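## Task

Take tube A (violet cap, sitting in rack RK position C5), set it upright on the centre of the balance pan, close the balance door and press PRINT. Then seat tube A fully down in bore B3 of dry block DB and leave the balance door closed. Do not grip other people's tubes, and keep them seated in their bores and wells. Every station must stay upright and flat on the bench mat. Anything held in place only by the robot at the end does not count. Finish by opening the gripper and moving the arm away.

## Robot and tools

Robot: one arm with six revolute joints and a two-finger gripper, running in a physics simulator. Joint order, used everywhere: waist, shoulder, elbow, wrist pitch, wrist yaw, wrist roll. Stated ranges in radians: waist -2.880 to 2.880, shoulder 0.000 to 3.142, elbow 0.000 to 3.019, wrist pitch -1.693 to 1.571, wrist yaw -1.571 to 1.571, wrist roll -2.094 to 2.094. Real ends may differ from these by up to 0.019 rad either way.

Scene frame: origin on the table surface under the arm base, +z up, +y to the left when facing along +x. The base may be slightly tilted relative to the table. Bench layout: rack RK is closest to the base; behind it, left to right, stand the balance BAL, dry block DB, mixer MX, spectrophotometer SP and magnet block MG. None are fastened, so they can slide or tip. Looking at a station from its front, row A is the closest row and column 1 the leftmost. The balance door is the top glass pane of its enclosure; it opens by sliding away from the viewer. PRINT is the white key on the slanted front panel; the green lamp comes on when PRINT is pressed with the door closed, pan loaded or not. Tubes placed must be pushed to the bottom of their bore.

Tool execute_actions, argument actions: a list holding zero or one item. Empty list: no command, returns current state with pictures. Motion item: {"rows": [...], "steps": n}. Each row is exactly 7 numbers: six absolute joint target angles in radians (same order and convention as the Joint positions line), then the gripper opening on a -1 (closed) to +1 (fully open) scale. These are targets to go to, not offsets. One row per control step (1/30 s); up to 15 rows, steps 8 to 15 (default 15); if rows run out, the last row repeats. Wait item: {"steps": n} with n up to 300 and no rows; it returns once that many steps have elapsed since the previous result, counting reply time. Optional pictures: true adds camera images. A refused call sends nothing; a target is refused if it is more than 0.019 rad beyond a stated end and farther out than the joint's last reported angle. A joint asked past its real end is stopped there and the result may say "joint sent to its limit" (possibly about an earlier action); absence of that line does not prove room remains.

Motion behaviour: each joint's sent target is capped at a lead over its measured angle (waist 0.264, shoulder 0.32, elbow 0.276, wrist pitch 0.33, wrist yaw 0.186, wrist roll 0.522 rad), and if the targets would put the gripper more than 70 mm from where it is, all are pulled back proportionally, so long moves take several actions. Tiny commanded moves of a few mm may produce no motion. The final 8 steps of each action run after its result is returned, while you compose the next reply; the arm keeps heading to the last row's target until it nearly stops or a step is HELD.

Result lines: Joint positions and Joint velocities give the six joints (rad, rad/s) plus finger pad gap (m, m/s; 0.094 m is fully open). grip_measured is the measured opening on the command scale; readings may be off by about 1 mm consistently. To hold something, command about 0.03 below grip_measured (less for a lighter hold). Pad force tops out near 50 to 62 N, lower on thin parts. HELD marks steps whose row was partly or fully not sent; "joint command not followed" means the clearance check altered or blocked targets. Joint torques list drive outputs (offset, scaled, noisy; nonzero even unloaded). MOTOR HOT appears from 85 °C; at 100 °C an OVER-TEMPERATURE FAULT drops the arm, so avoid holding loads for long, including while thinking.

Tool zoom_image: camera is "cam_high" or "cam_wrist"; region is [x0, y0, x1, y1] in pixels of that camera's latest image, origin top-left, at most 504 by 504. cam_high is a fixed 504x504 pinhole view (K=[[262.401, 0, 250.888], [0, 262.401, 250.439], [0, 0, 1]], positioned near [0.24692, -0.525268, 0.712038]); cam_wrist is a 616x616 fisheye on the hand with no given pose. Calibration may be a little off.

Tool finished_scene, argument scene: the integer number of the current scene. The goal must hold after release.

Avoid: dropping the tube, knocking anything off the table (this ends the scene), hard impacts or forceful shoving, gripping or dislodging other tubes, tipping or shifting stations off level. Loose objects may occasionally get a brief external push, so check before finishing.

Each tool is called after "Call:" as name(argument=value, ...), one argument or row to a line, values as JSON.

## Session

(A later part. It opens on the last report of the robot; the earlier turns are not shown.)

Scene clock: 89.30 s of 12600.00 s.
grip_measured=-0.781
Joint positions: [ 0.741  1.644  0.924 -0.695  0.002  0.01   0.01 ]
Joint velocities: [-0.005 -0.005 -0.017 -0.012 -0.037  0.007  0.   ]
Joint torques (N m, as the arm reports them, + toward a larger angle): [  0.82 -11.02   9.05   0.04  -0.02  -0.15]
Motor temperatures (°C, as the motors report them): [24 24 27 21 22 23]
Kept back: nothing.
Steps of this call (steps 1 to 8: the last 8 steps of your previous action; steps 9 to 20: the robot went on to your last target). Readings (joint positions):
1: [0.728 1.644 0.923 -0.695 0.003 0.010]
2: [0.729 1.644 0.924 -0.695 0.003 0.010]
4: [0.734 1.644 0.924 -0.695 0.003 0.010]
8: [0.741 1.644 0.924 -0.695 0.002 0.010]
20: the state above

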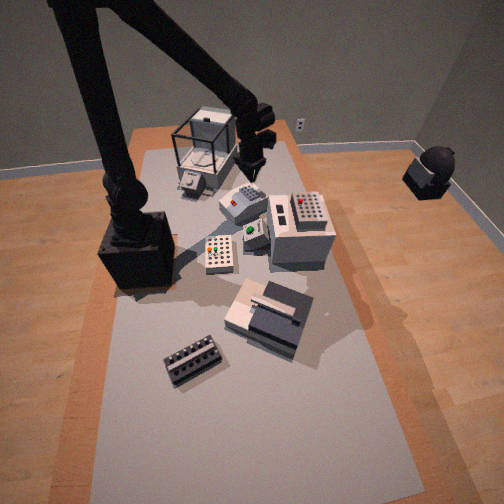

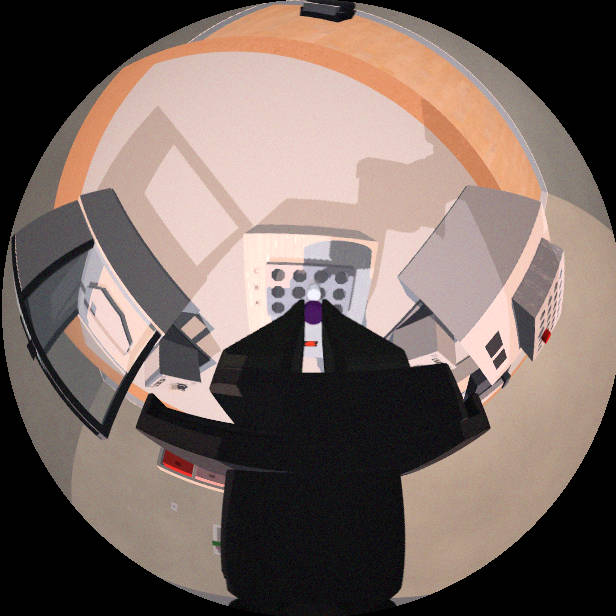

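Call:
execute_actions(
  actions=[
    {"rows":[[0.735,1.65,0.965,-0.72,0,0,-0.8],[0.728,1.65,0.965,-0.73,0,0,-0.8],[0.724,1.65,0.965,-0.74,0,0,-0.8]]},
  ],
)

Call:
execute_actions(
  actions=[
    {"steps":20},
  ],
  pictures=true,
)

Call:
zoom_image(
  camera="cam_wrist",
  region=[230,220,400,350],
)

Scene clock: 90.00 s of 12600.00 s.
grip_measured=-0.781
Joint positions: [ 0.741  1.645  0.925 -0.73   0.002  0.01   0.01 ]
Joint velocities: [-0.005  0.015 -0.002 -0.037  0.037 -0.037  0.001]
Joint torques (N m, as the arm reports them, + toward a larger angle): [ -1.34 -11.09   8.97  -0.13  -0.02  -0.15]
Motor temperatures (°C, as the motors report them): [24 24 27 21 22 23]
Steps of this call (steps 1 to 14: the robot went on to your last target; steps 15 to 21: the first 7 steps of this action). Readings (joint positions):
15: [0.741 1.644 0.924 -0.698 0.002 0.010]
16: [0.741 1.644 0.924 -0.704 0.002 0.010]
18: [0.741 1.644 0.925 -0.720 0.002 0.010]
21: the state above

Scene clock: 90.67 s of 12600.00 s.
grip_measured=-0.781
Joint positions: [ 0.741  1.645  0.925 -0.731  0.002  0.01   0.01 ]
Joint velocities: [-0.005  0.005 -0.017 -0.007  0.037  0.007 -0.001]
Joint torques (N m, as the arm reports them, + toward a larger angle): [ -1.37 -11.05   8.95  -0.18  -0.02  -0.16]
Motor temperatures (°C, as the motors report them): [24 24 27 21 22 23]
Kept back: nothing.
Steps of this call (steps 1 to 8: the last 8 steps of your previous action; steps 9 to 15: the robot went on to your last target; steps 16 to 20: nothing new was sent). Readings (joint positions):
1: [0.741 1.645 0.925 -0.730 0.002 0.010]
2: [0.741 1.645 0.925 -0.731 0.002 0.010]
4: [0.741 1.645 0.925 -0.731 0.002 0.010]
8: [0.741 1.645 0.925 -0.731 0.002 0.010]
20: the state above
The arm was judged still, so your last target was given up. Only a new action makes it travel on or press farther. Fingers that are still opening or closing keep moving.

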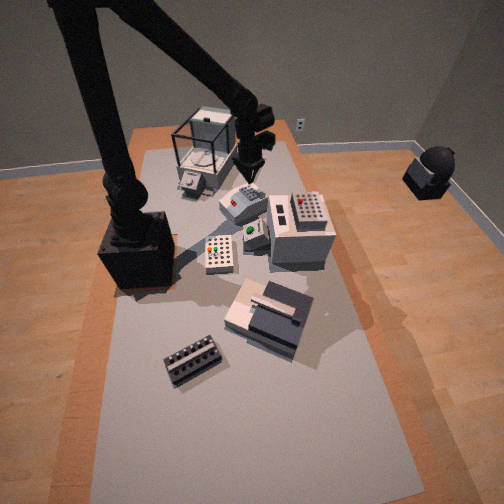

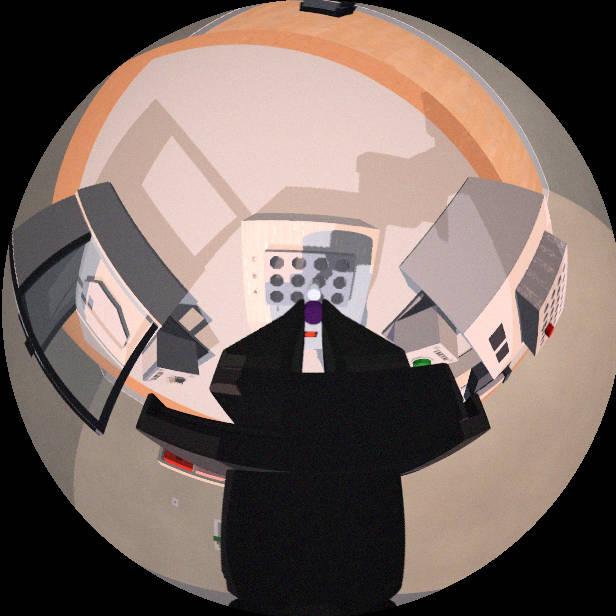

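Region (230, 220, 400, 350) of cam_wrist's 616x616 image, scaled by 2.965, with more detail than that image has; it fills the top 385 rows of this view, and the rest is white.

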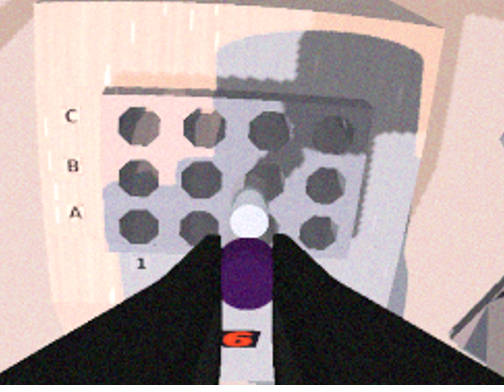

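Call:
execute_actions(
  actions=[
    {"rows":[[0.716,1.65,0.965,-0.705,0,0,-0.8]]},
  ],
)

Call:
execute_actions(
  actions=[
    {"steps":12},
  ],
  pictures=true,
)

Call:
zoom_image(
  camera="cam_wrist",
  region=[230,220,400,350],
)

Scene clock: 91.17 s of 12600.00 s.
grip_measured=-0.781
Joint positions: [ 0.733  1.645  0.925 -0.718  0.002  0.01   0.01 ]
Joint velocities: [-0.024  0.015  0.002 -0.022 -0.066  0.051  0.   ]
Joint torques (N m, as the arm reports them, + toward a larger angle): [ -1.33 -11.15   8.99   0.65  -0.01  -0.16]
Motor temperatures (°C, as the motors report them): [24 24 27 21 22 23]
Steps of this call (steps 1 to 8: nothing new was sent; steps 9 to 15: the first 7 steps of this action). Readings (joint positions):
9: [0.741 1.645 0.925 -0.729 0.002 0.010]
10: [0.740 1.645 0.925 -0.726 0.002 0.010]
12: [0.737 1.645 0.925 -0.720 0.002 0.010]
15: the state above

Scene clock: 91.57 s of 12600.00 s.
grip_measured=-0.781
Joint positions: [ 0.732  1.645  0.925 -0.718  0.002  0.01   0.01 ]
Joint velocities: [-0.015 -0.015 -0.007 -0.007 -0.007 -0.051 -0.001]
Joint torques (N m, as the arm reports them, + toward a larger angle): [ -1.33 -11.07   8.97   0.61  -0.01  -0.15]
Motor temperatures (°C, as the motors report them): [24 24 27 21 22 23]
Kept back: nothing.
Steps of this call (steps 1 to 8: the last 8 steps of your previous action; steps 9 to 12: the robot went on to your last target). Readings (joint positions):
1: [0.732 1.645 0.925 -0.718 0.002 0.010]
2: [0.732 1.645 0.925 -0.718 0.002 0.010]
4: [0.732 1.645 0.925 -0.718 0.002 0.010]
8: [0.732 1.645 0.925 -0.718 0.002 0.010]
12: the state above

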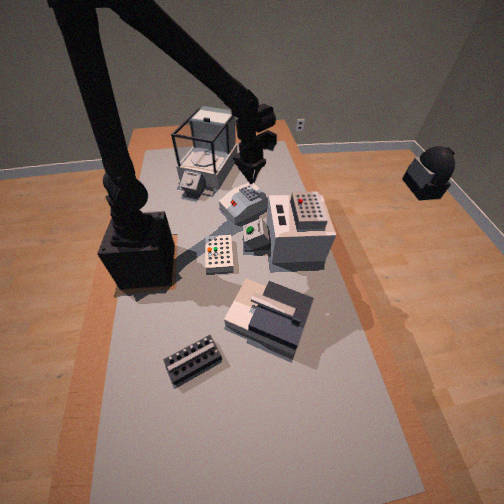

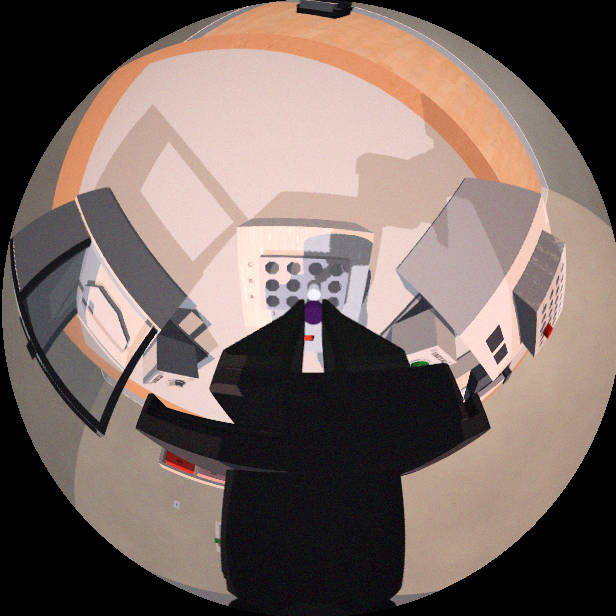

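Region (230, 220, 400, 350) of cam_wrist's 616x616 image, scaled by 2.965, with more detail than that image has; it fills the top 385 rows of this view, and the rest is white.

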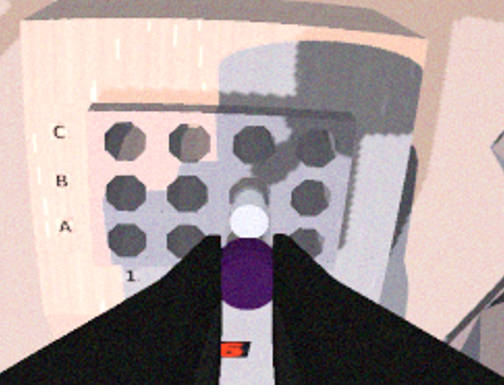

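Call:
execute_actions(
  actions=[
    {"rows":[[0.716,1.658,0.93,-0.70,0,0,-0.8],[0.716,1.662,0.925,-0.696,0,0,-0.8],[0.716,1.666,0.923,-0.692,0,0,-0.8],[0.716,1.67,0.921,-0.688,0,0,-0.8],[0.716,1.674,0.919,-0.683,0,0,-0.8],[0.716,1.678,0.917,-0.678,0,0,-0.8],[0.716,1.682,0.915,-0.672,0,0,-0.8],[0.716,1.686,0.913,-0.666,0,0,-0.8],[0.716,1.69,0.911,-0.66,0,0,-0.8]]},
  ],
)

Call:
execute_actions(
  actions=[
    {"steps":15},
  ],
  pictures=true,
)

Call:
zoom_image(
  camera="cam_wrist",
  region=[230,220,400,350],
)

Scene clock: 92.33 s of 12600.00 s.
grip_measured=-0.781
Joint positions: [ 0.731  1.654  0.924 -0.696  0.002  0.01   0.01 ]
Joint velocities: [ 0.005 -0.005 -0.012  0.105  0.066  0.007 -0.   ]
Joint torques (N m, as the arm reports them, + toward a larger angle): [-1.24 -9.26  5.32  0.67 -0.03 -0.15]
Motor temperatures (°C, as the motors report them): [24 24 27 21 22 23]
Steps of this call (steps 1 to 15: the robot went on to your last target; step 16: nothing new was sent; steps 17 to 23: the first 7 steps of this action). Readings (joint positions):
17: [0.732 1.645 0.925 -0.717 0.002 0.010]
18: [0.732 1.646 0.925 -0.715 0.002 0.010]
20: [0.732 1.652 0.924 -0.708 0.002 0.010]
23: the state above

Scene clock: 92.83 s of 12600.00 s.
grip_measured=-0.781
Joint positions: [ 0.731  1.654  0.923 -0.683  0.002  0.01   0.01 ]
Joint velocities: [-0.005  0.015  0.007  0.012 -0.081  0.007  0.   ]
Joint torques (N m, as the arm reports them, + toward a larger angle): [-1.24 -8.75  5.09  0.97 -0.01 -0.16]
Motor temperatures (°C, as the motors report them): [24 24 27 21 22 23]
Kept back: nothing.
Steps of this call (steps 1 to 8: the last 8 steps of your previous action; steps 9 to 15: the robot went on to your last target). Readings (joint positions):
1: [0.731 1.654 0.924 -0.692 0.002 0.010]
2: [0.731 1.654 0.924 -0.688 0.002 0.010]
4: [0.731 1.654 0.923 -0.684 0.002 0.010]
8: [0.731 1.654 0.923 -0.683 0.002 0.010]
15: the state above

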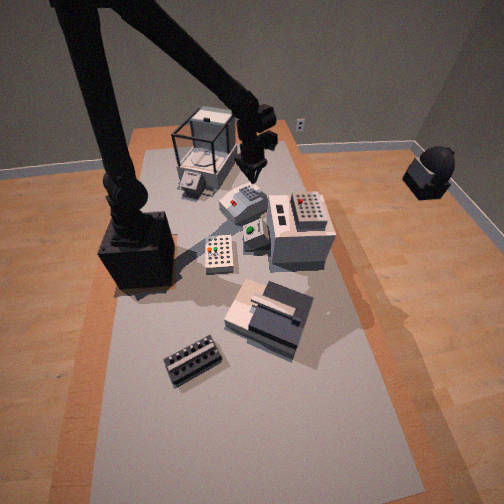

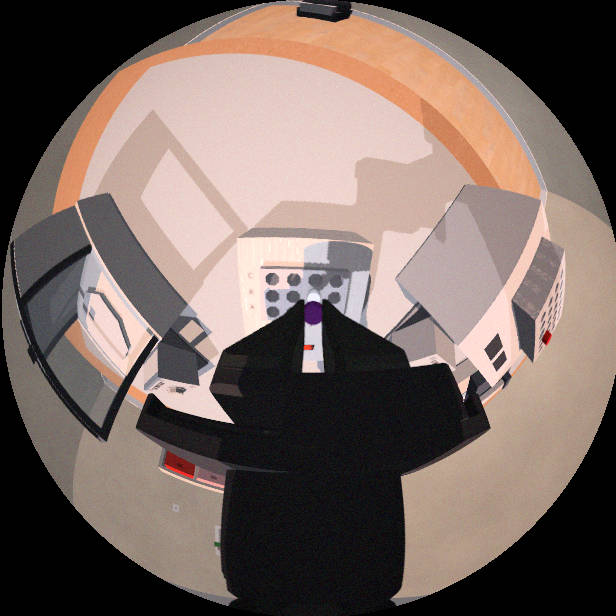

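Region (230, 220, 400, 350) of cam_wrist's 616x616 image, scaled by 2.965, with more detail than that image has; it fills the top 385 rows of this view, and the rest is white.

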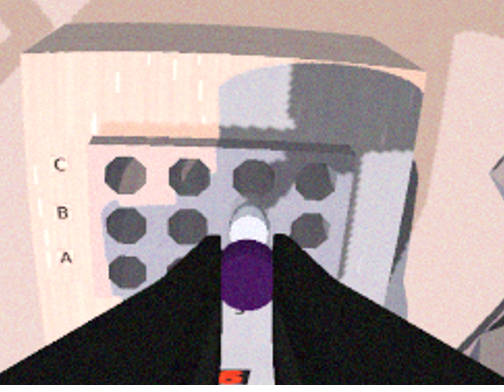

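Call:
execute_actions(
  actions=[
    {"rows":[[0.716,1.67,0.915,-0.68,0,0,-0.8],[0.716,1.67,0.915,-0.69,0,0,-0.8],[0.716,1.67,0.915,-0.695,0,0,-0.8],[0.716,1.67,0.915,-0.7,0,0,-0.8],[0.716,1.67,0.915,-0.705,0,0,-0.8],[0.716,1.67,0.915,-0.71,0,0,-0.8],[0.716,1.67,0.915,-0.712,0,0,-0.8],[0.716,1.675,0.915,-0.712,0,0,-0.8],[0.716,1.68,0.915,-0.712,0,0,-0.8],[0.716,1.685,0.912,-0.712,0,0,-0.8]]},
  ],
)

Call:
execute_actions(
  actions=[
    {"steps":15},
  ],
  pictures=true,
)

Call:
zoom_image(
  camera="cam_wrist",
  region=[230,220,400,350],
)

Scene clock: 93.43 s of 12600.00 s.
grip_measured=-0.781
Joint positions: [ 0.731  1.654  0.923 -0.699  0.002  0.01   0.01 ]
Joint velocities: [-0.015  0.005 -0.002 -0.071 -0.022 -0.095 -0.   ]
Joint torques (N m, as the arm reports them, + toward a larger angle): [ -1.29 -10.38   5.38  -0.06  -0.01  -0.15]
Motor temperatures (°C, as the motors report them): [24 24 27 21 22 23]
Steps of this call (steps 1 to 11: the robot went on to your last target; steps 12 to 18: the first 7 steps of this action). Readings (joint positions):
12: [0.731 1.654 0.923 -0.683 0.002 0.010]
13: [0.731 1.654 0.923 -0.684 0.002 0.010]
15: [0.731 1.654 0.923 -0.689 0.002 0.010]
18: the state above

Scene clock: 93.93 s of 12600.00 s.
grip_measured=-0.781
Joint positions: [ 0.731  1.654  0.923 -0.701  0.002  0.01   0.01 ]
Joint velocities: [-0.005 -0.005 -0.017 -0.002 -0.051 -0.037 -0.   ]
Joint torques (N m, as the arm reports them, + toward a larger angle): [-1.25 -9.05  5.15 -0.21 -0.02 -0.15]
Motor temperatures (°C, as the motors report them): [24 24 27 21 22 23]
Kept back: nothing.
Steps of this call (steps 1 to 8: the last 8 steps of your previous action; steps 9 to 15: the robot went on to your last target). Readings (joint positions):
1: [0.731 1.654 0.923 -0.700 0.002 0.010]
2: [0.731 1.654 0.923 -0.701 0.002 0.010]
4: [0.731 1.654 0.923 -0.701 0.002 0.010]
8: [0.731 1.654 0.923 -0.701 0.002 0.010]
15: the state above
The arm was judged still, so your last target was given up. Only a new action makes it travel on or press farther. Fingers that are still opening or closing keep moving.

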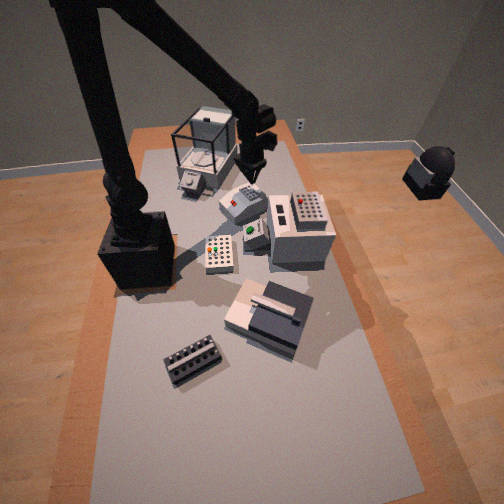

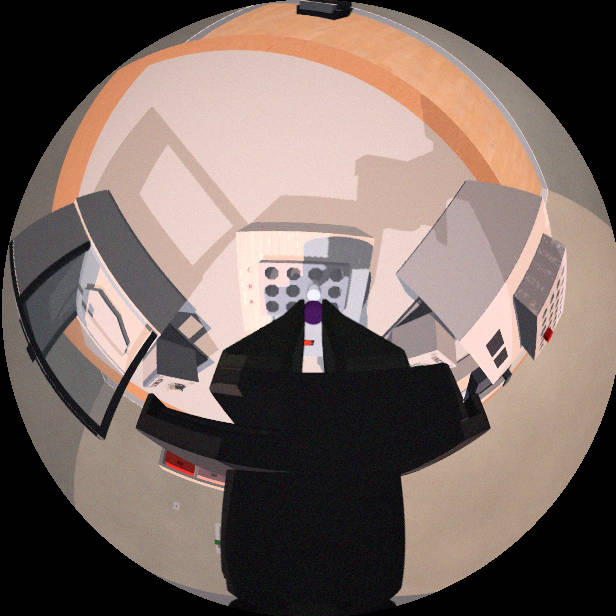

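Region (230, 220, 400, 350) of cam_wrist's 616x616 image, scaled by 2.965, with more detail than that image has; it fills the top 385 rows of this view, and the rest is white.

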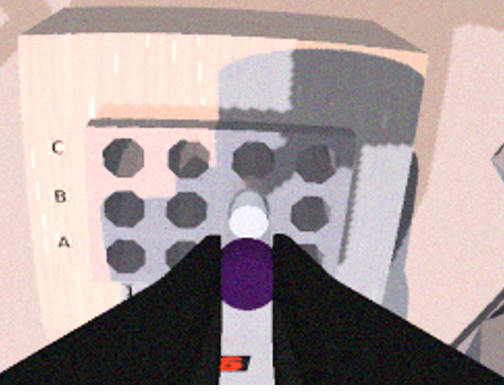

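Call:
execute_actions(
  actions=[
    {"rows":[[0.716,1.65,0.93,-0.712,0,0,-0.8],[0.716,1.64,0.93,-0.712,0,0,-0.8],[0.716,1.632,0.93,-0.712,0,0,-0.8],[0.716,1.632,0.93,-0.712,0,0,-0.8],[0.716,1.632,0.93,-0.718,0,0,-0.8],[0.716,1.632,0.93,-0.722,0,0,-0.8],[0.716,1.632,0.93,-0.722,0,0,-0.8],[0.716,1.645,0.93,-0.722,0,0,-0.8],[0.716,1.655,0.93,-0.722,0,0,-0.8],[0.716,1.662,0.93,-0.722,0,0,-0.8],[0.716,1.668,0.93,-0.722,0,0,-0.8],[0.716,1.674,0.93,-0.722,0,0,-0.8],[0.716,1.68,0.93,-0.722,0,0,-0.8]]},
  ],
)

Call:
execute_actions(
  actions=[
    {"steps":20},
  ],
  pictures=true,
)

Call:
zoom_image(
  camera="cam_wrist",
  region=[230,220,400,350],
)

Scene clock: 94.77 s of 12600.00 s.
grip_measured=-0.781
Joint positions: [ 0.731  1.651  0.923 -0.708  0.002  0.01   0.01 ]
Joint velocities: [-0.005 -0.005 -0.012 -0.037  0.007 -0.007 -0.002]
Joint torques (N m, as the arm reports them, + toward a larger angle): [ -1.27 -13.02   6.51  -0.09  -0.01  -0.15]
Motor temperatures (°C, as the motors report them): [24 24 27 21 22 23]
Steps of this call (steps 1 to 18: nothing new was sent; steps 19 to 25: the first 7 steps of this action). Readings (joint positions):
19: [0.731 1.652 0.923 -0.701 0.002 0.010]
20: [0.731 1.651 0.923 -0.701 0.002 0.010]
22: [0.731 1.651 0.923 -0.702 0.002 0.010]
25: the state above

Scene clock: 95.43 s of 12600.00 s.
grip_measured=-0.781
Joint positions: [ 0.731  1.652  0.923 -0.712  0.002  0.01   0.01 ]
Joint velocities: [-0.015 -0.005 -0.007  0.012 -0.022 -0.022 -0.   ]
Joint torques (N m, as the arm reports them, + toward a larger angle): [-1.3  -9.33  6.47 -0.21 -0.01 -0.15]
Motor temperatures (°C, as the motors report them): [24 24 27 21 22 23]
Kept back: nothing.
Steps of this call (steps 1 to 8: the last 8 steps of your previous action; steps 9 to 15: the robot went on to your last target; steps 16 to 20: nothing new was sent). Readings (joint positions):
1: [0.731 1.651 0.923 -0.710 0.002 0.010]
2: [0.731 1.651 0.923 -0.710 0.002 0.010]
4: [0.731 1.651 0.923 -0.711 0.002 0.010]
8: [0.731 1.652 0.923 -0.712 0.002 0.010]
20: the state above
The arm was judged still, so your last target was given up. Only a new action makes it travel on or press farther. Fingers that are still opening or closing keep moving.

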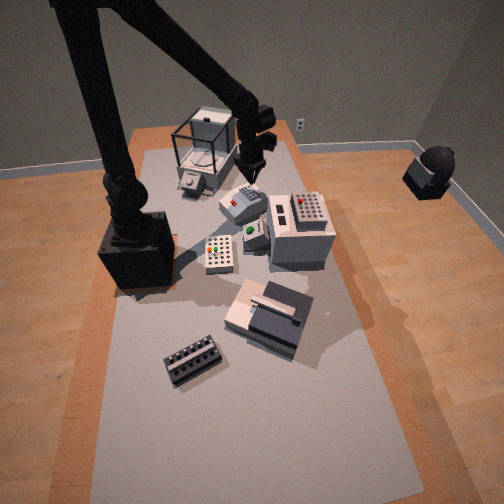

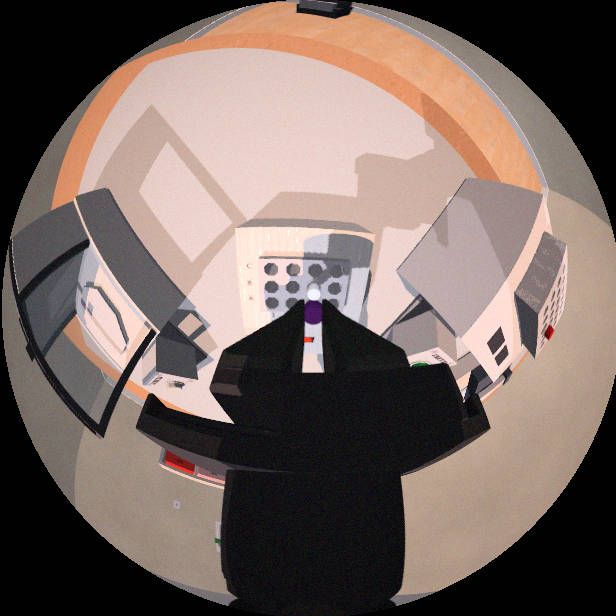

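Region (230, 220, 400, 350) of cam_wrist's 616x616 image, scaled by 2.965, with more detail than that image has; it fills the top 385 rows of this view, and the rest is white.

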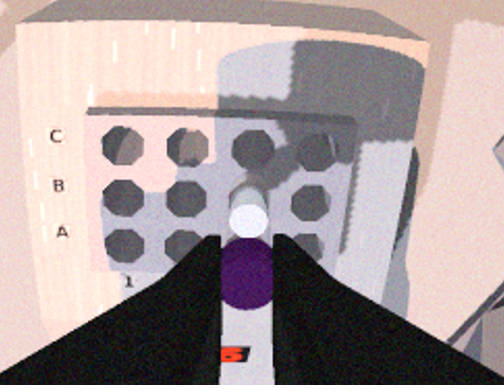

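Call:
execute_actions(
  actions=[
    {"rows":[[0.716,1.68,0.92,-0.722,0,0,-0.82],[0.716,1.685,0.915,-0.722,0,0,-0.82],[0.716,1.69,0.91,-0.722,0,0,-0.82],[0.716,1.695,0.905,-0.722,0,0,-0.82],[0.716,1.70,0.90,-0.722,0,0,-0.82],[0.716,1.705,0.90,-0.72,0,0,-0.82],[0.716,1.71,0.90,-0.715,0,0,-0.82]]},
  ],
)

Call:
execute_actions(
  actions=[
    {"steps":12},
  ],
  pictures=true,
)

Call:
zoom_image(
  camera="cam_wrist",
  region=[230,220,400,350],
)

Scene clock: 96.00 s of 12600.00 s.
grip_measured=-0.781
Joint positions: [ 0.731  1.655  0.923 -0.712  0.002  0.01   0.01 ]
Joint velocities: [-0.005 -0.015 -0.012  0.017  0.051  0.007 -0.001]
Joint torques (N m, as the arm reports them, + toward a larger angle): [-1.26 -7.11  4.3   0.05 -0.01 -0.16]
Motor temperatures (°C, as the motors report them): [24 24 27 21 22 23]
Steps of this call (steps 1 to 10: nothing new was sent; steps 11 to 17: the first 7 steps of this action). Readings (joint positions):
11: [0.731 1.652 0.923 -0.712 0.002 0.010]
12: [0.731 1.652 0.923 -0.712 0.002 0.010]
14: [0.731 1.654 0.923 -0.712 0.002 0.010]
17: the state above

Scene clock: 96.40 s of 12600.00 s.
grip_measured=-0.781
Joint positions: [ 0.731  1.655  0.923 -0.712  0.002  0.01   0.01 ]
Joint velocities: [ 0.005 -0.015 -0.017  0.012 -0.022  0.007 -0.001]
Joint torques (N m, as the arm reports them, + toward a larger angle): [-1.26 -7.19  4.23  0.04 -0.02 -0.16]
Motor temperatures (°C, as the motors report them): [24 24 27 21 22 23]
Kept back: nothing.
Steps of this call (steps 1 to 8: the last 8 steps of your previous action; steps 9 to 12: the robot went on to your last target). Readings (joint positions):
1: [0.731 1.655 0.923 -0.712 0.002 0.010]
2: [0.731 1.655 0.923 -0.712 0.002 0.010]
4: [0.731 1.655 0.923 -0.712 0.002 0.010]
8: [0.731 1.655 0.923 -0.712 0.002 0.010]
12: the state above

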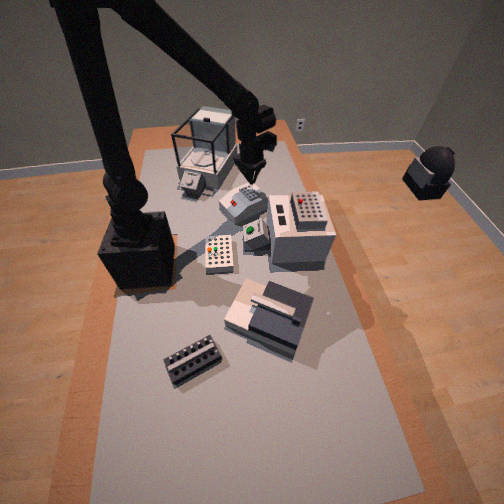

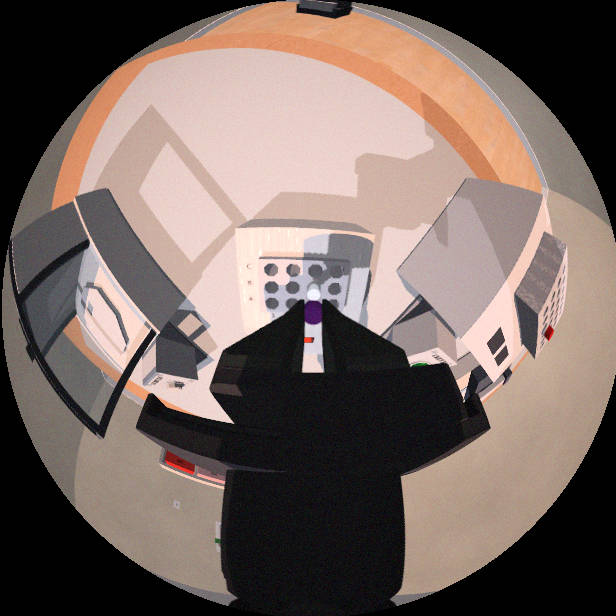

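Region (230, 220, 400, 350) of cam_wrist's 616x616 image, scaled by 2.965, with more detail than that image has; it fills the top 385 rows of this view, and the rest is white.

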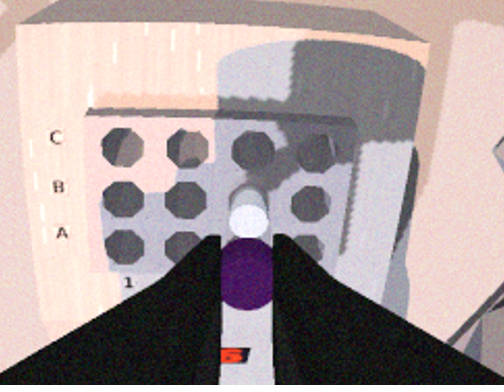

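Call:
execute_actions(
  actions=[
    {"rows":[[0.716,1.655,0.92,-0.71,0,0,-0.82],[0.716,1.655,0.92,-0.705,-0.004,0,-0.82],[0.716,1.655,0.92,-0.7,-0.008,0,-0.82],[0.716,1.655,0.92,-0.697,-0.01,0,-0.82],[0.716,1.655,0.92,-0.697,-0.01,0,-0.82],[0.716,1.665,0.92,-0.697,-0.01,0,-0.82],[0.716,1.675,0.92,-0.697,-0.01,0,-0.82],[0.716,1.682,0.915,-0.697,-0.01,0,-0.82],[0.716,1.69,0.91,-0.697,-0.01,0,-0.82]]},
  ],
)

Call:
execute_actions(
  actions=[
    {"steps":14},
  ],
  pictures=true,
)

Call:
zoom_image(
  camera="cam_wrist",
  region=[270,250,360,330],
)

Scene clock: 97.20 s of 12600.00 s.
grip_measured=-0.781
Joint positions: [ 0.73   1.651  0.922 -0.709 -0.004  0.01   0.01 ]
Joint velocities: [-0.015 -0.024 -0.022 -0.022 -0.022  0.037  0.   ]
Joint torques (N m, as the arm reports them, + toward a larger angle): [-1.14 -9.71  5.84  0.56 -0.15 -0.15]
Motor temperatures (°C, as the motors report them): [24 24 27 21 22 23]
Steps of this call (steps 1 to 15: the robot went on to your last target; steps 16 to 17: nothing new was sent; steps 18 to 24: the first 7 steps of this action). Readings (joint positions):
18: [0.731 1.653 0.923 -0.712 0.002 0.010]
19: [0.731 1.651 0.923 -0.712 0.001 0.010]
21: [0.731 1.651 0.922 -0.710 -0.002 0.010]
24: the state above

Scene clock: 97.67 s of 12600.00 s.
grip_measured=-0.781
Joint positions: [ 0.73   1.653  0.922 -0.709 -0.004  0.01   0.01 ]
Joint velocities: [-0.015 -0.005  0.007  0.012  0.066 -0.022  0.   ]
Joint torques (N m, as the arm reports them, + toward a larger angle): [-1.12 -8.51  5.04  0.57 -0.17 -0.15]
Motor temperatures (°C, as the motors report them): [24 24 27 21 22 23]
Kept back: nothing.
Steps of this call (steps 1 to 8: the last 8 steps of your previous action; steps 9 to 14: the robot went on to your last target). Readings (joint positions):
1: [0.730 1.652 0.922 -0.709 -0.004 0.010]
2: [0.730 1.653 0.922 -0.709 -0.004 0.010]
4: [0.730 1.653 0.922 -0.709 -0.004 0.010]
8: [0.730 1.653 0.922 -0.709 -0.004 0.010]
14: the state above

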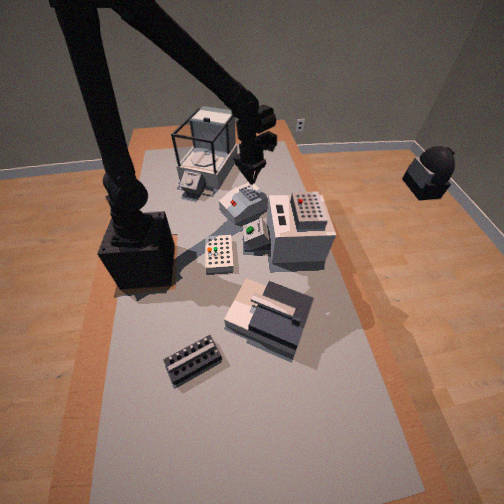

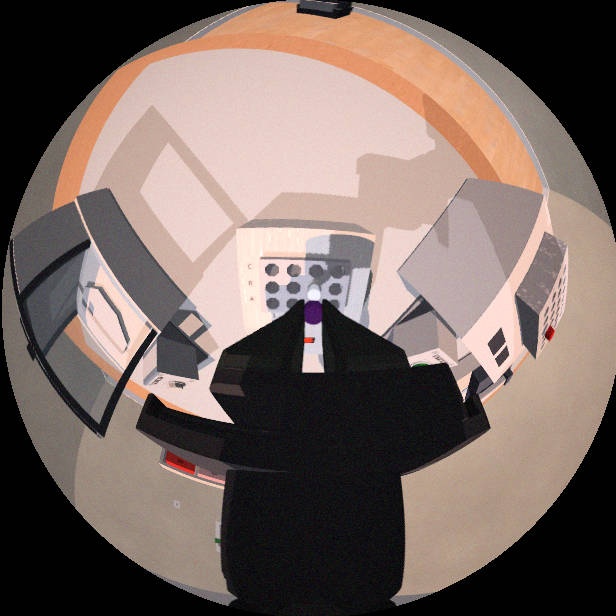

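Region (270, 250, 360, 330) of cam_wrist's 616x616 image, scaled by 5.600, with more detail than that image has.

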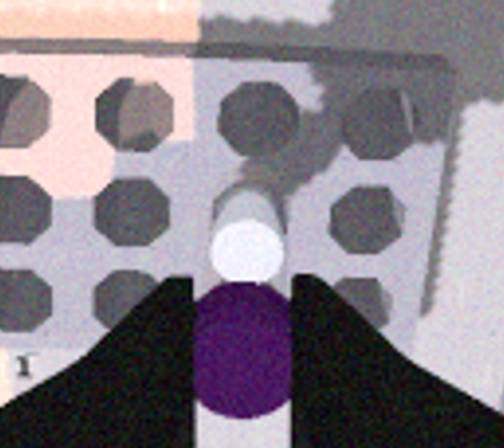

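Call:
execute_actions(
  actions=[
    {"rows":[[0.716,1.65,0.94,-0.697,-0.01,0,-0.82],[0.716,1.64,0.96,-0.697,-0.01,0,-0.82],[0.716,1.64,0.968,-0.697,-0.01,0,-0.82],[0.716,1.64,0.968,-0.697,-0.01,0,-0.82],[0.716,1.64,0.968,-0.697,-0.01,0,-0.82],[0.716,1.64,0.968,-0.697,-0.01,0,-0.82],[0.716,1.64,0.95,-0.697,-0.01,0,-0.82],[0.716,1.655,0.94,-0.697,-0.01,0,-0.82],[0.716,1.665,0.94,-0.697,-0.01,0,-0.82],[0.716,1.672,0.94,-0.697,-0.01,0,-0.82],[0.716,1.68,0.94,-0.697,-0.01,0,-0.82],[0.716,1.688,0.94,-0.697,-0.01,0,-0.82],[0.716,1.695,0.94,-0.697,-0.01,0,-0.82]]},
  ],
)

Call:
execute_actions(
  actions=[
    {"steps":18},
  ],
  pictures=true,
)

Call:
zoom_image(
  camera="cam_wrist",
  region=[270,250,360,330],
)

Scene clock: 98.50 s of 12600.00 s.
grip_measured=-0.781
Joint positions: [ 0.73   1.651  0.925 -0.709 -0.007  0.01   0.01 ]
Joint velocities: [-0.005 -0.005 -0.012 -0.002 -0.051 -0.051  0.   ]
Joint torques (N m, as the arm reports them, + toward a larger angle): [ -1.15 -12.57   7.81   0.51  -0.05  -0.15]
Motor temperatures (°C, as the motors report them): [24 24 27 21 22 23]
Steps of this call (steps 1 to 15: the robot went on to your last target; steps 16 to 18: nothing new was sent; steps 19 to 25: the first 7 steps of this action). Readings (joint positions):
19: [0.730 1.652 0.923 -0.709 -0.004 0.010]
20: [0.730 1.651 0.923 -0.709 -0.004 0.010]
22: [0.730 1.651 0.924 -0.709 -0.006 0.010]
25: the state above

Scene clock: 99.10 s of 12600.00 s.
grip_measured=-0.781
Joint positions: [ 0.73   1.656  0.926 -0.708 -0.007  0.01   0.01 ]
Joint velocities: [-0.015 -0.005 -0.022  0.002  0.081 -0.022  0.   ]
Joint torques (N m, as the arm reports them, + toward a larger angle): [-1.17 -8.41  7.01  0.52 -0.05 -0.15]
Motor temperatures (°C, as the motors report them): [24 24 27 21 22 23]
Kept back: nothing.
Steps of this call (steps 1 to 8: the last 8 steps of your previous action; steps 9 to 15: the robot went on to your last target; steps 16 to 18: nothing new was sent). Readings (joint positions):
1: [0.730 1.651 0.925 -0.709 -0.007 0.010]
2: [0.730 1.651 0.925 -0.709 -0.007 0.010]
4: [0.730 1.654 0.925 -0.709 -0.007 0.010]
8: [0.730 1.655 0.926 -0.708 -0.007 0.010]
18: the state above
The arm was judged still, so your last target was given up. Only a new action makes it travel on or press farther. Fingers that are still opening or closing keep moving.

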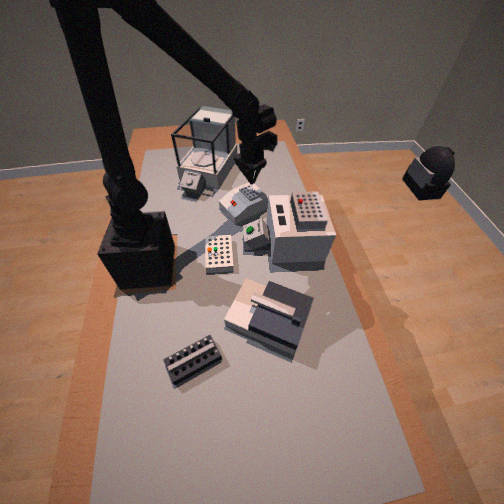

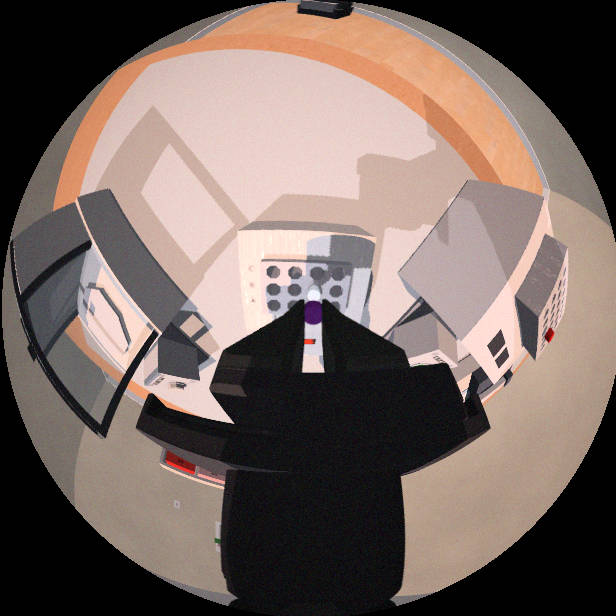

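Region (270, 250, 360, 330) of cam_wrist's 616x616 image, scaled by 5.600, with more detail than that image has.

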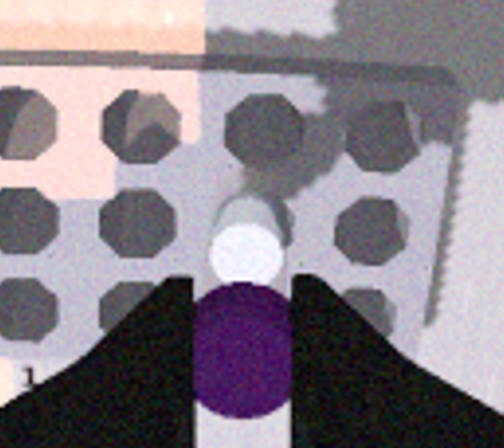

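Call:
execute_actions(
  actions=[
    {"rows":[[0.716,1.645,0.94,-0.697,-0.006,0,-0.82],[0.716,1.64,0.94,-0.697,-0.003,0,-0.82],[0.716,1.64,0.94,-0.697,0,0,-0.82],[0.716,1.64,0.94,-0.697,0.001,0,-0.82],[0.716,1.64,0.94,-0.697,0.001,0,-0.82],[0.716,1.64,0.94,-0.697,0.001,0,-0.82],[0.716,1.655,0.94,-0.697,0.001,0,-0.82],[0.716,1.665,0.94,-0.697,0.001,0,-0.82],[0.716,1.672,0.94,-0.697,0.001,0,-0.82],[0.716,1.68,0.94,-0.697,0.001,0,-0.82],[0.716,1.688,0.94,-0.697,0.001,0,-0.82],[0.716,1.695,0.94,-0.697,0.001,0,-0.82]]},
  ],
)

Call:
execute_actions(
  actions=[
    {"steps":18},
  ],
  pictures=true,
)

Call:
zoom_image(
  camera="cam_wrist",
  region=[270,250,360,330],
)

Scene clock: 99.77 s of 12600.00 s.
grip_measured=-0.781
Joint positions: [ 0.73   1.652  0.926 -0.708 -0.002  0.01   0.01 ]
Joint velocities: [ 0.005  0.005  0.007  0.012  0.081  0.081 -0.001]
Joint torques (N m, as the arm reports them, + toward a larger angle): [ -0.91 -11.44   7.     0.46   0.18  -0.15]
Motor temperatures (°C, as the motors report them): [24 24 27 21 22 23]
Steps of this call (steps 1 to 13: nothing new was sent; steps 14 to 20: the first 7 steps of this action). Readings (joint positions):
14: [0.730 1.654 0.926 -0.708 -0.007 0.010]
15: [0.730 1.652 0.926 -0.708 -0.007 0.010]
17: [0.730 1.652 0.926 -0.708 -0.003 0.010]
20: the state above

Scene clock: 100.37 s of 12600.00 s.
grip_measured=-0.781
Joint positions: [ 0.73   1.656  0.926 -0.707 -0.002  0.01   0.01 ]
Joint velocities: [-0.005  0.005 -0.012 -0.007 -0.007 -0.066 -0.   ]
Joint torques (N m, as the arm reports them, + toward a larger angle): [-1.13 -8.44  7.    0.53  0.17 -0.15]
Motor temperatures (°C, as the motors report them): [24 24 27 21 22 23]
Kept back: nothing.
Steps of this call (steps 1 to 8: the last 8 steps of your previous action; steps 9 to 15: the robot went on to your last target; steps 16 to 18: nothing new was sent). Readings (joint positions):
1: [0.730 1.652 0.926 -0.708 -0.002 0.010]
2: [0.730 1.654 0.926 -0.708 -0.002 0.010]
4: [0.730 1.655 0.926 -0.707 -0.002 0.010]
8: [0.730 1.656 0.926 -0.707 -0.002 0.010]
18: the state above
The arm was judged still, so your last target was given up. Only a new action makes it travel on or press farther. Fingers that are still opening or closing keep moving.

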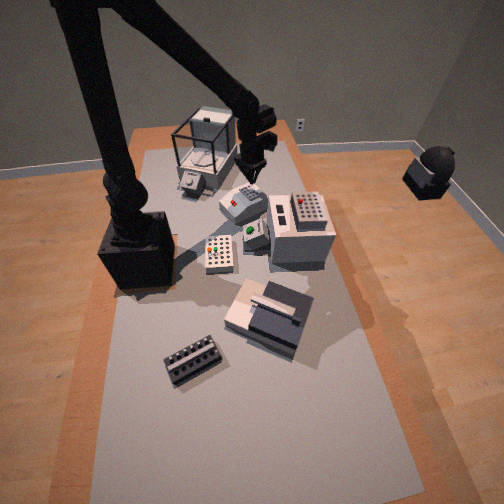

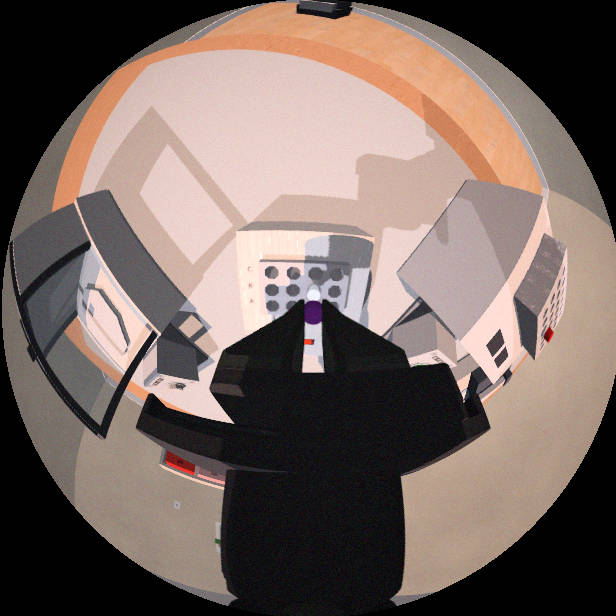

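Region (270, 250, 360, 330) of cam_wrist's 616x616 image, scaled by 5.600, with more detail than that image has.

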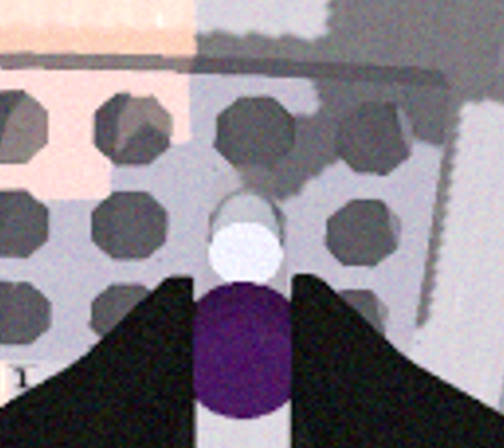

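Call:
execute_actions(
  actions=[
    {"rows":[[0.716,1.672,0.94,-0.71,0.001,0,-0.82],[0.716,1.672,0.94,-0.714,0.001,0,-0.82],[0.716,1.672,0.94,-0.716,0.001,0,-0.82],[0.716,1.672,0.94,-0.718,0.001,0,-0.82],[0.716,1.672,0.94,-0.72,0.001,0,-0.82],[0.716,1.672,0.94,-0.722,0.001,0,-0.82],[0.716,1.672,0.94,-0.724,0.001,0,-0.82],[0.716,1.672,0.94,-0.724,0.001,0,-0.82],[0.716,1.68,0.94,-0.724,0.001,0,-0.82],[0.716,1.69,0.94,-0.724,0.001,0,-0.82],[0.716,1.70,0.93,-0.724,0.001,0,-0.82]]},
  ],
)

Call:
execute_actions(
  actions=[
    {"steps":15},
  ],
  pictures=true,
)

Call:
zoom_image(
  camera="cam_wrist",
  region=[270,250,360,330],
)

Scene clock: 101.10 s of 12600.00 s.
grip_measured=-0.781
Joint positions: [ 0.73   1.656  0.926 -0.71  -0.002  0.01   0.01 ]
Joint velocities: [-0.005 -0.005 -0.007 -0.042  0.022  0.007 -0.   ]
Joint torques (N m, as the arm reports them, + toward a larger angle): [ -1.1  -10.31   6.96  -0.29   0.17  -0.15]
Motor temperatures (°C, as the motors report them): [24 24 27 21 22 23]
Steps of this call (steps 1 to 15: nothing new was sent; steps 16 to 22: the first 7 steps of this action). Readings (joint positions):
16: [0.730 1.656 0.926 -0.707 -0.002 0.010]
17: [0.730 1.656 0.926 -0.707 -0.002 0.010]
19: [0.730 1.656 0.926 -0.707 -0.002 0.010]
22: the state above

Scene clock: 101.60 s of 12600.00 s.
grip_measured=-0.781
Joint positions: [ 0.73   1.656  0.926 -0.712 -0.002  0.01   0.01 ]
Joint velocities: [ 0.005 -0.024  0.002 -0.012  0.066  0.022 -0.001]
Joint torques (N m, as the arm reports them, + toward a larger angle): [-1.15 -8.08  6.22 -0.27  0.17 -0.15]
Motor temperatures (°C, as the motors report them): [24 24 27 21 22 23]
Kept back: nothing.
Steps of this call (steps 1 to 8: the last 8 steps of your previous action; steps 9 to 15: the robot went on to your last target). Readings (joint positions):
1: [0.730 1.656 0.926 -0.711 -0.002 0.010]
2: [0.730 1.656 0.926 -0.712 -0.002 0.010]
4: [0.730 1.656 0.926 -0.712 -0.002 0.010]
8: [0.730 1.656 0.926 -0.712 -0.002 0.010]
15: the state above
The arm was judged still, so your last target was given up. Only a new action makes it travel on or press farther. Fingers that are still opening or closing keep moving.

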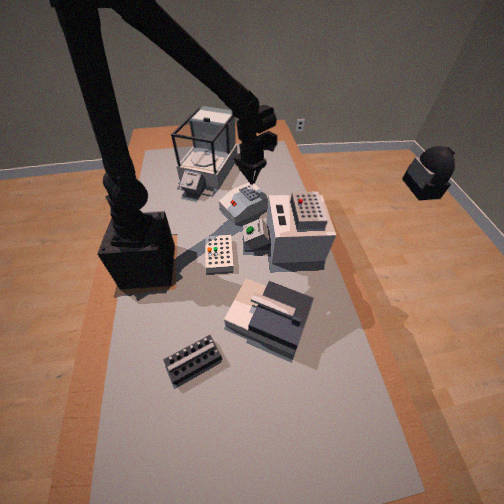

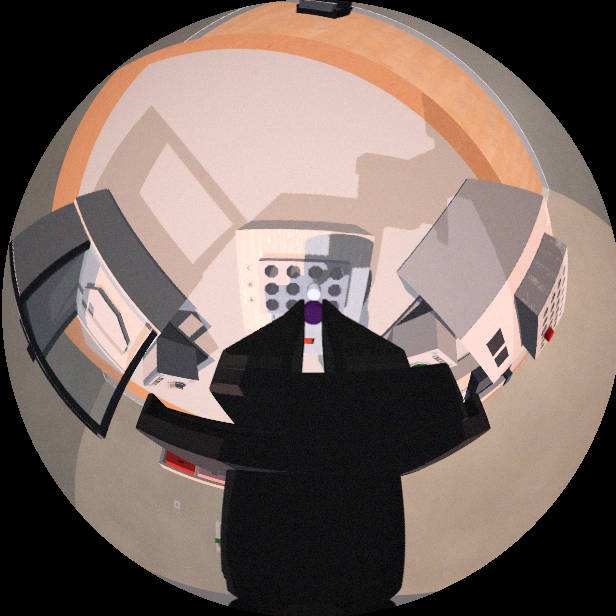

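Region (270, 250, 360, 330) of cam_wrist's 616x616 image, scaled by 5.600, with more detail than that image has.

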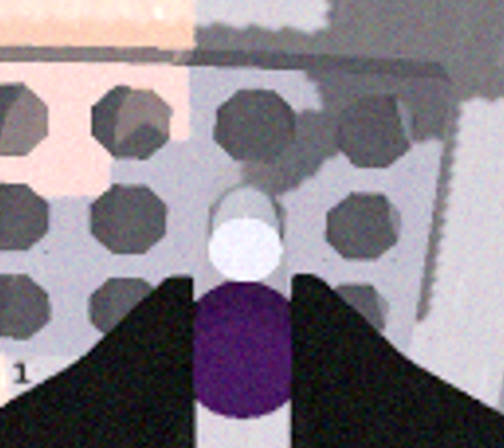

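Call:
execute_actions(
  actions=[
    {"rows":[[0.716,1.65,0.94,-0.724,0.001,0,-0.84],[0.716,1.635,0.94,-0.724,0.001,0,-0.84],[0.716,1.625,0.94,-0.724,0.001,0,-0.84],[0.716,1.622,0.94,-0.726,0.001,0,-0.84]]},
  ],
)

Call:
execute_actions(
  actions=[
    {"steps":12},
  ],
  pictures=true,
)

Call:
zoom_image(
  camera="cam_wrist",
  region=[270,250,360,330],
)

Scene clock: 102.20 s of 12600.00 s.
grip_measured=-0.781
Joint positions: [ 0.73   1.646  0.927 -0.717 -0.001  0.01   0.01 ]
Joint velocities: [ 0.005 -0.054 -0.002 -0.007 -0.081 -0.007  0.001]
Joint torques (N m, as the arm reports them, + toward a larger angle): [ -1.12 -13.06   7.    -0.17   0.16  -0.15]
Motor temperatures (°C, as the motors report them): [24 24 27 21 22 23]
Steps of this call (steps 1 to 11: nothing new was sent; steps 12 to 18: the first 7 steps of this action). Readings (joint positions):
12: [0.730 1.654 0.927 -0.712 -0.001 0.010]
13: [0.730 1.652 0.927 -0.712 -0.001 0.010]
15: [0.730 1.651 0.927 -0.715 -0.001 0.010]
18: the state above

Scene clock: 102.60 s of 12600.00 s.
grip_measured=-0.781
Joint positions: [ 0.73   1.642  0.927 -0.717 -0.001  0.01   0.01 ]
Joint velocities: [-0.005  0.005  0.007  0.007 -0.022 -0.007 -0.001]
Joint torques (N m, as the arm reports them, + toward a larger angle): [ -1.15 -13.07   6.99  -0.15   0.16  -0.15]
Motor temperatures (°C, as the motors report them): [24 24 27 21 22 23]
Kept back: nothing.
Steps of this call (steps 1 to 8: the last 8 steps of your previous action; steps 9 to 12: the robot went on to your last target). Readings (joint positions):
1: [0.730 1.644 0.927 -0.717 -0.001 0.010]
2: [0.730 1.643 0.927 -0.717 -0.001 0.010]
4: [0.730 1.642 0.927 -0.717 -0.001 0.010]
8: [0.730 1.642 0.927 -0.717 -0.001 0.010]
12: the state above

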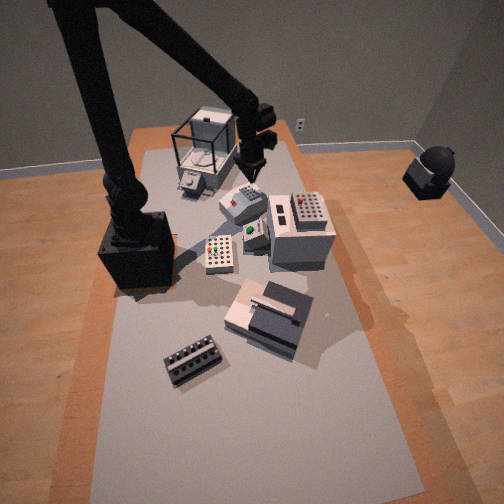

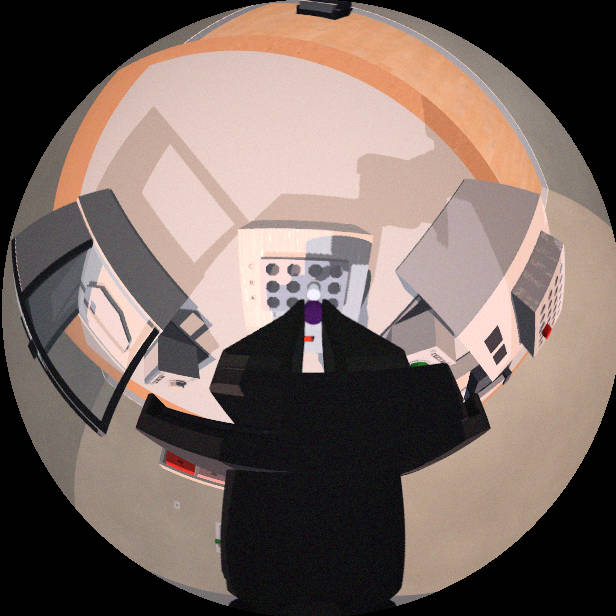

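Region (270, 250, 360, 330) of cam_wrist's 616x616 image, scaled by 5.600, with more detail than that image has.

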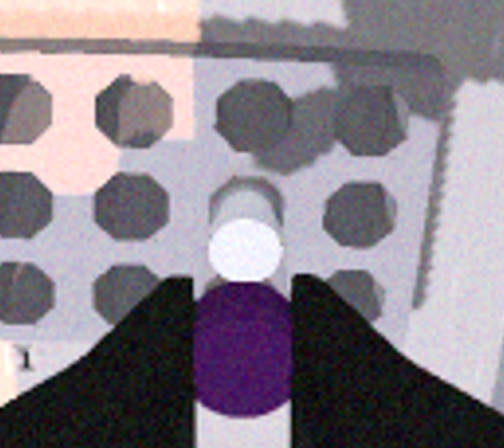

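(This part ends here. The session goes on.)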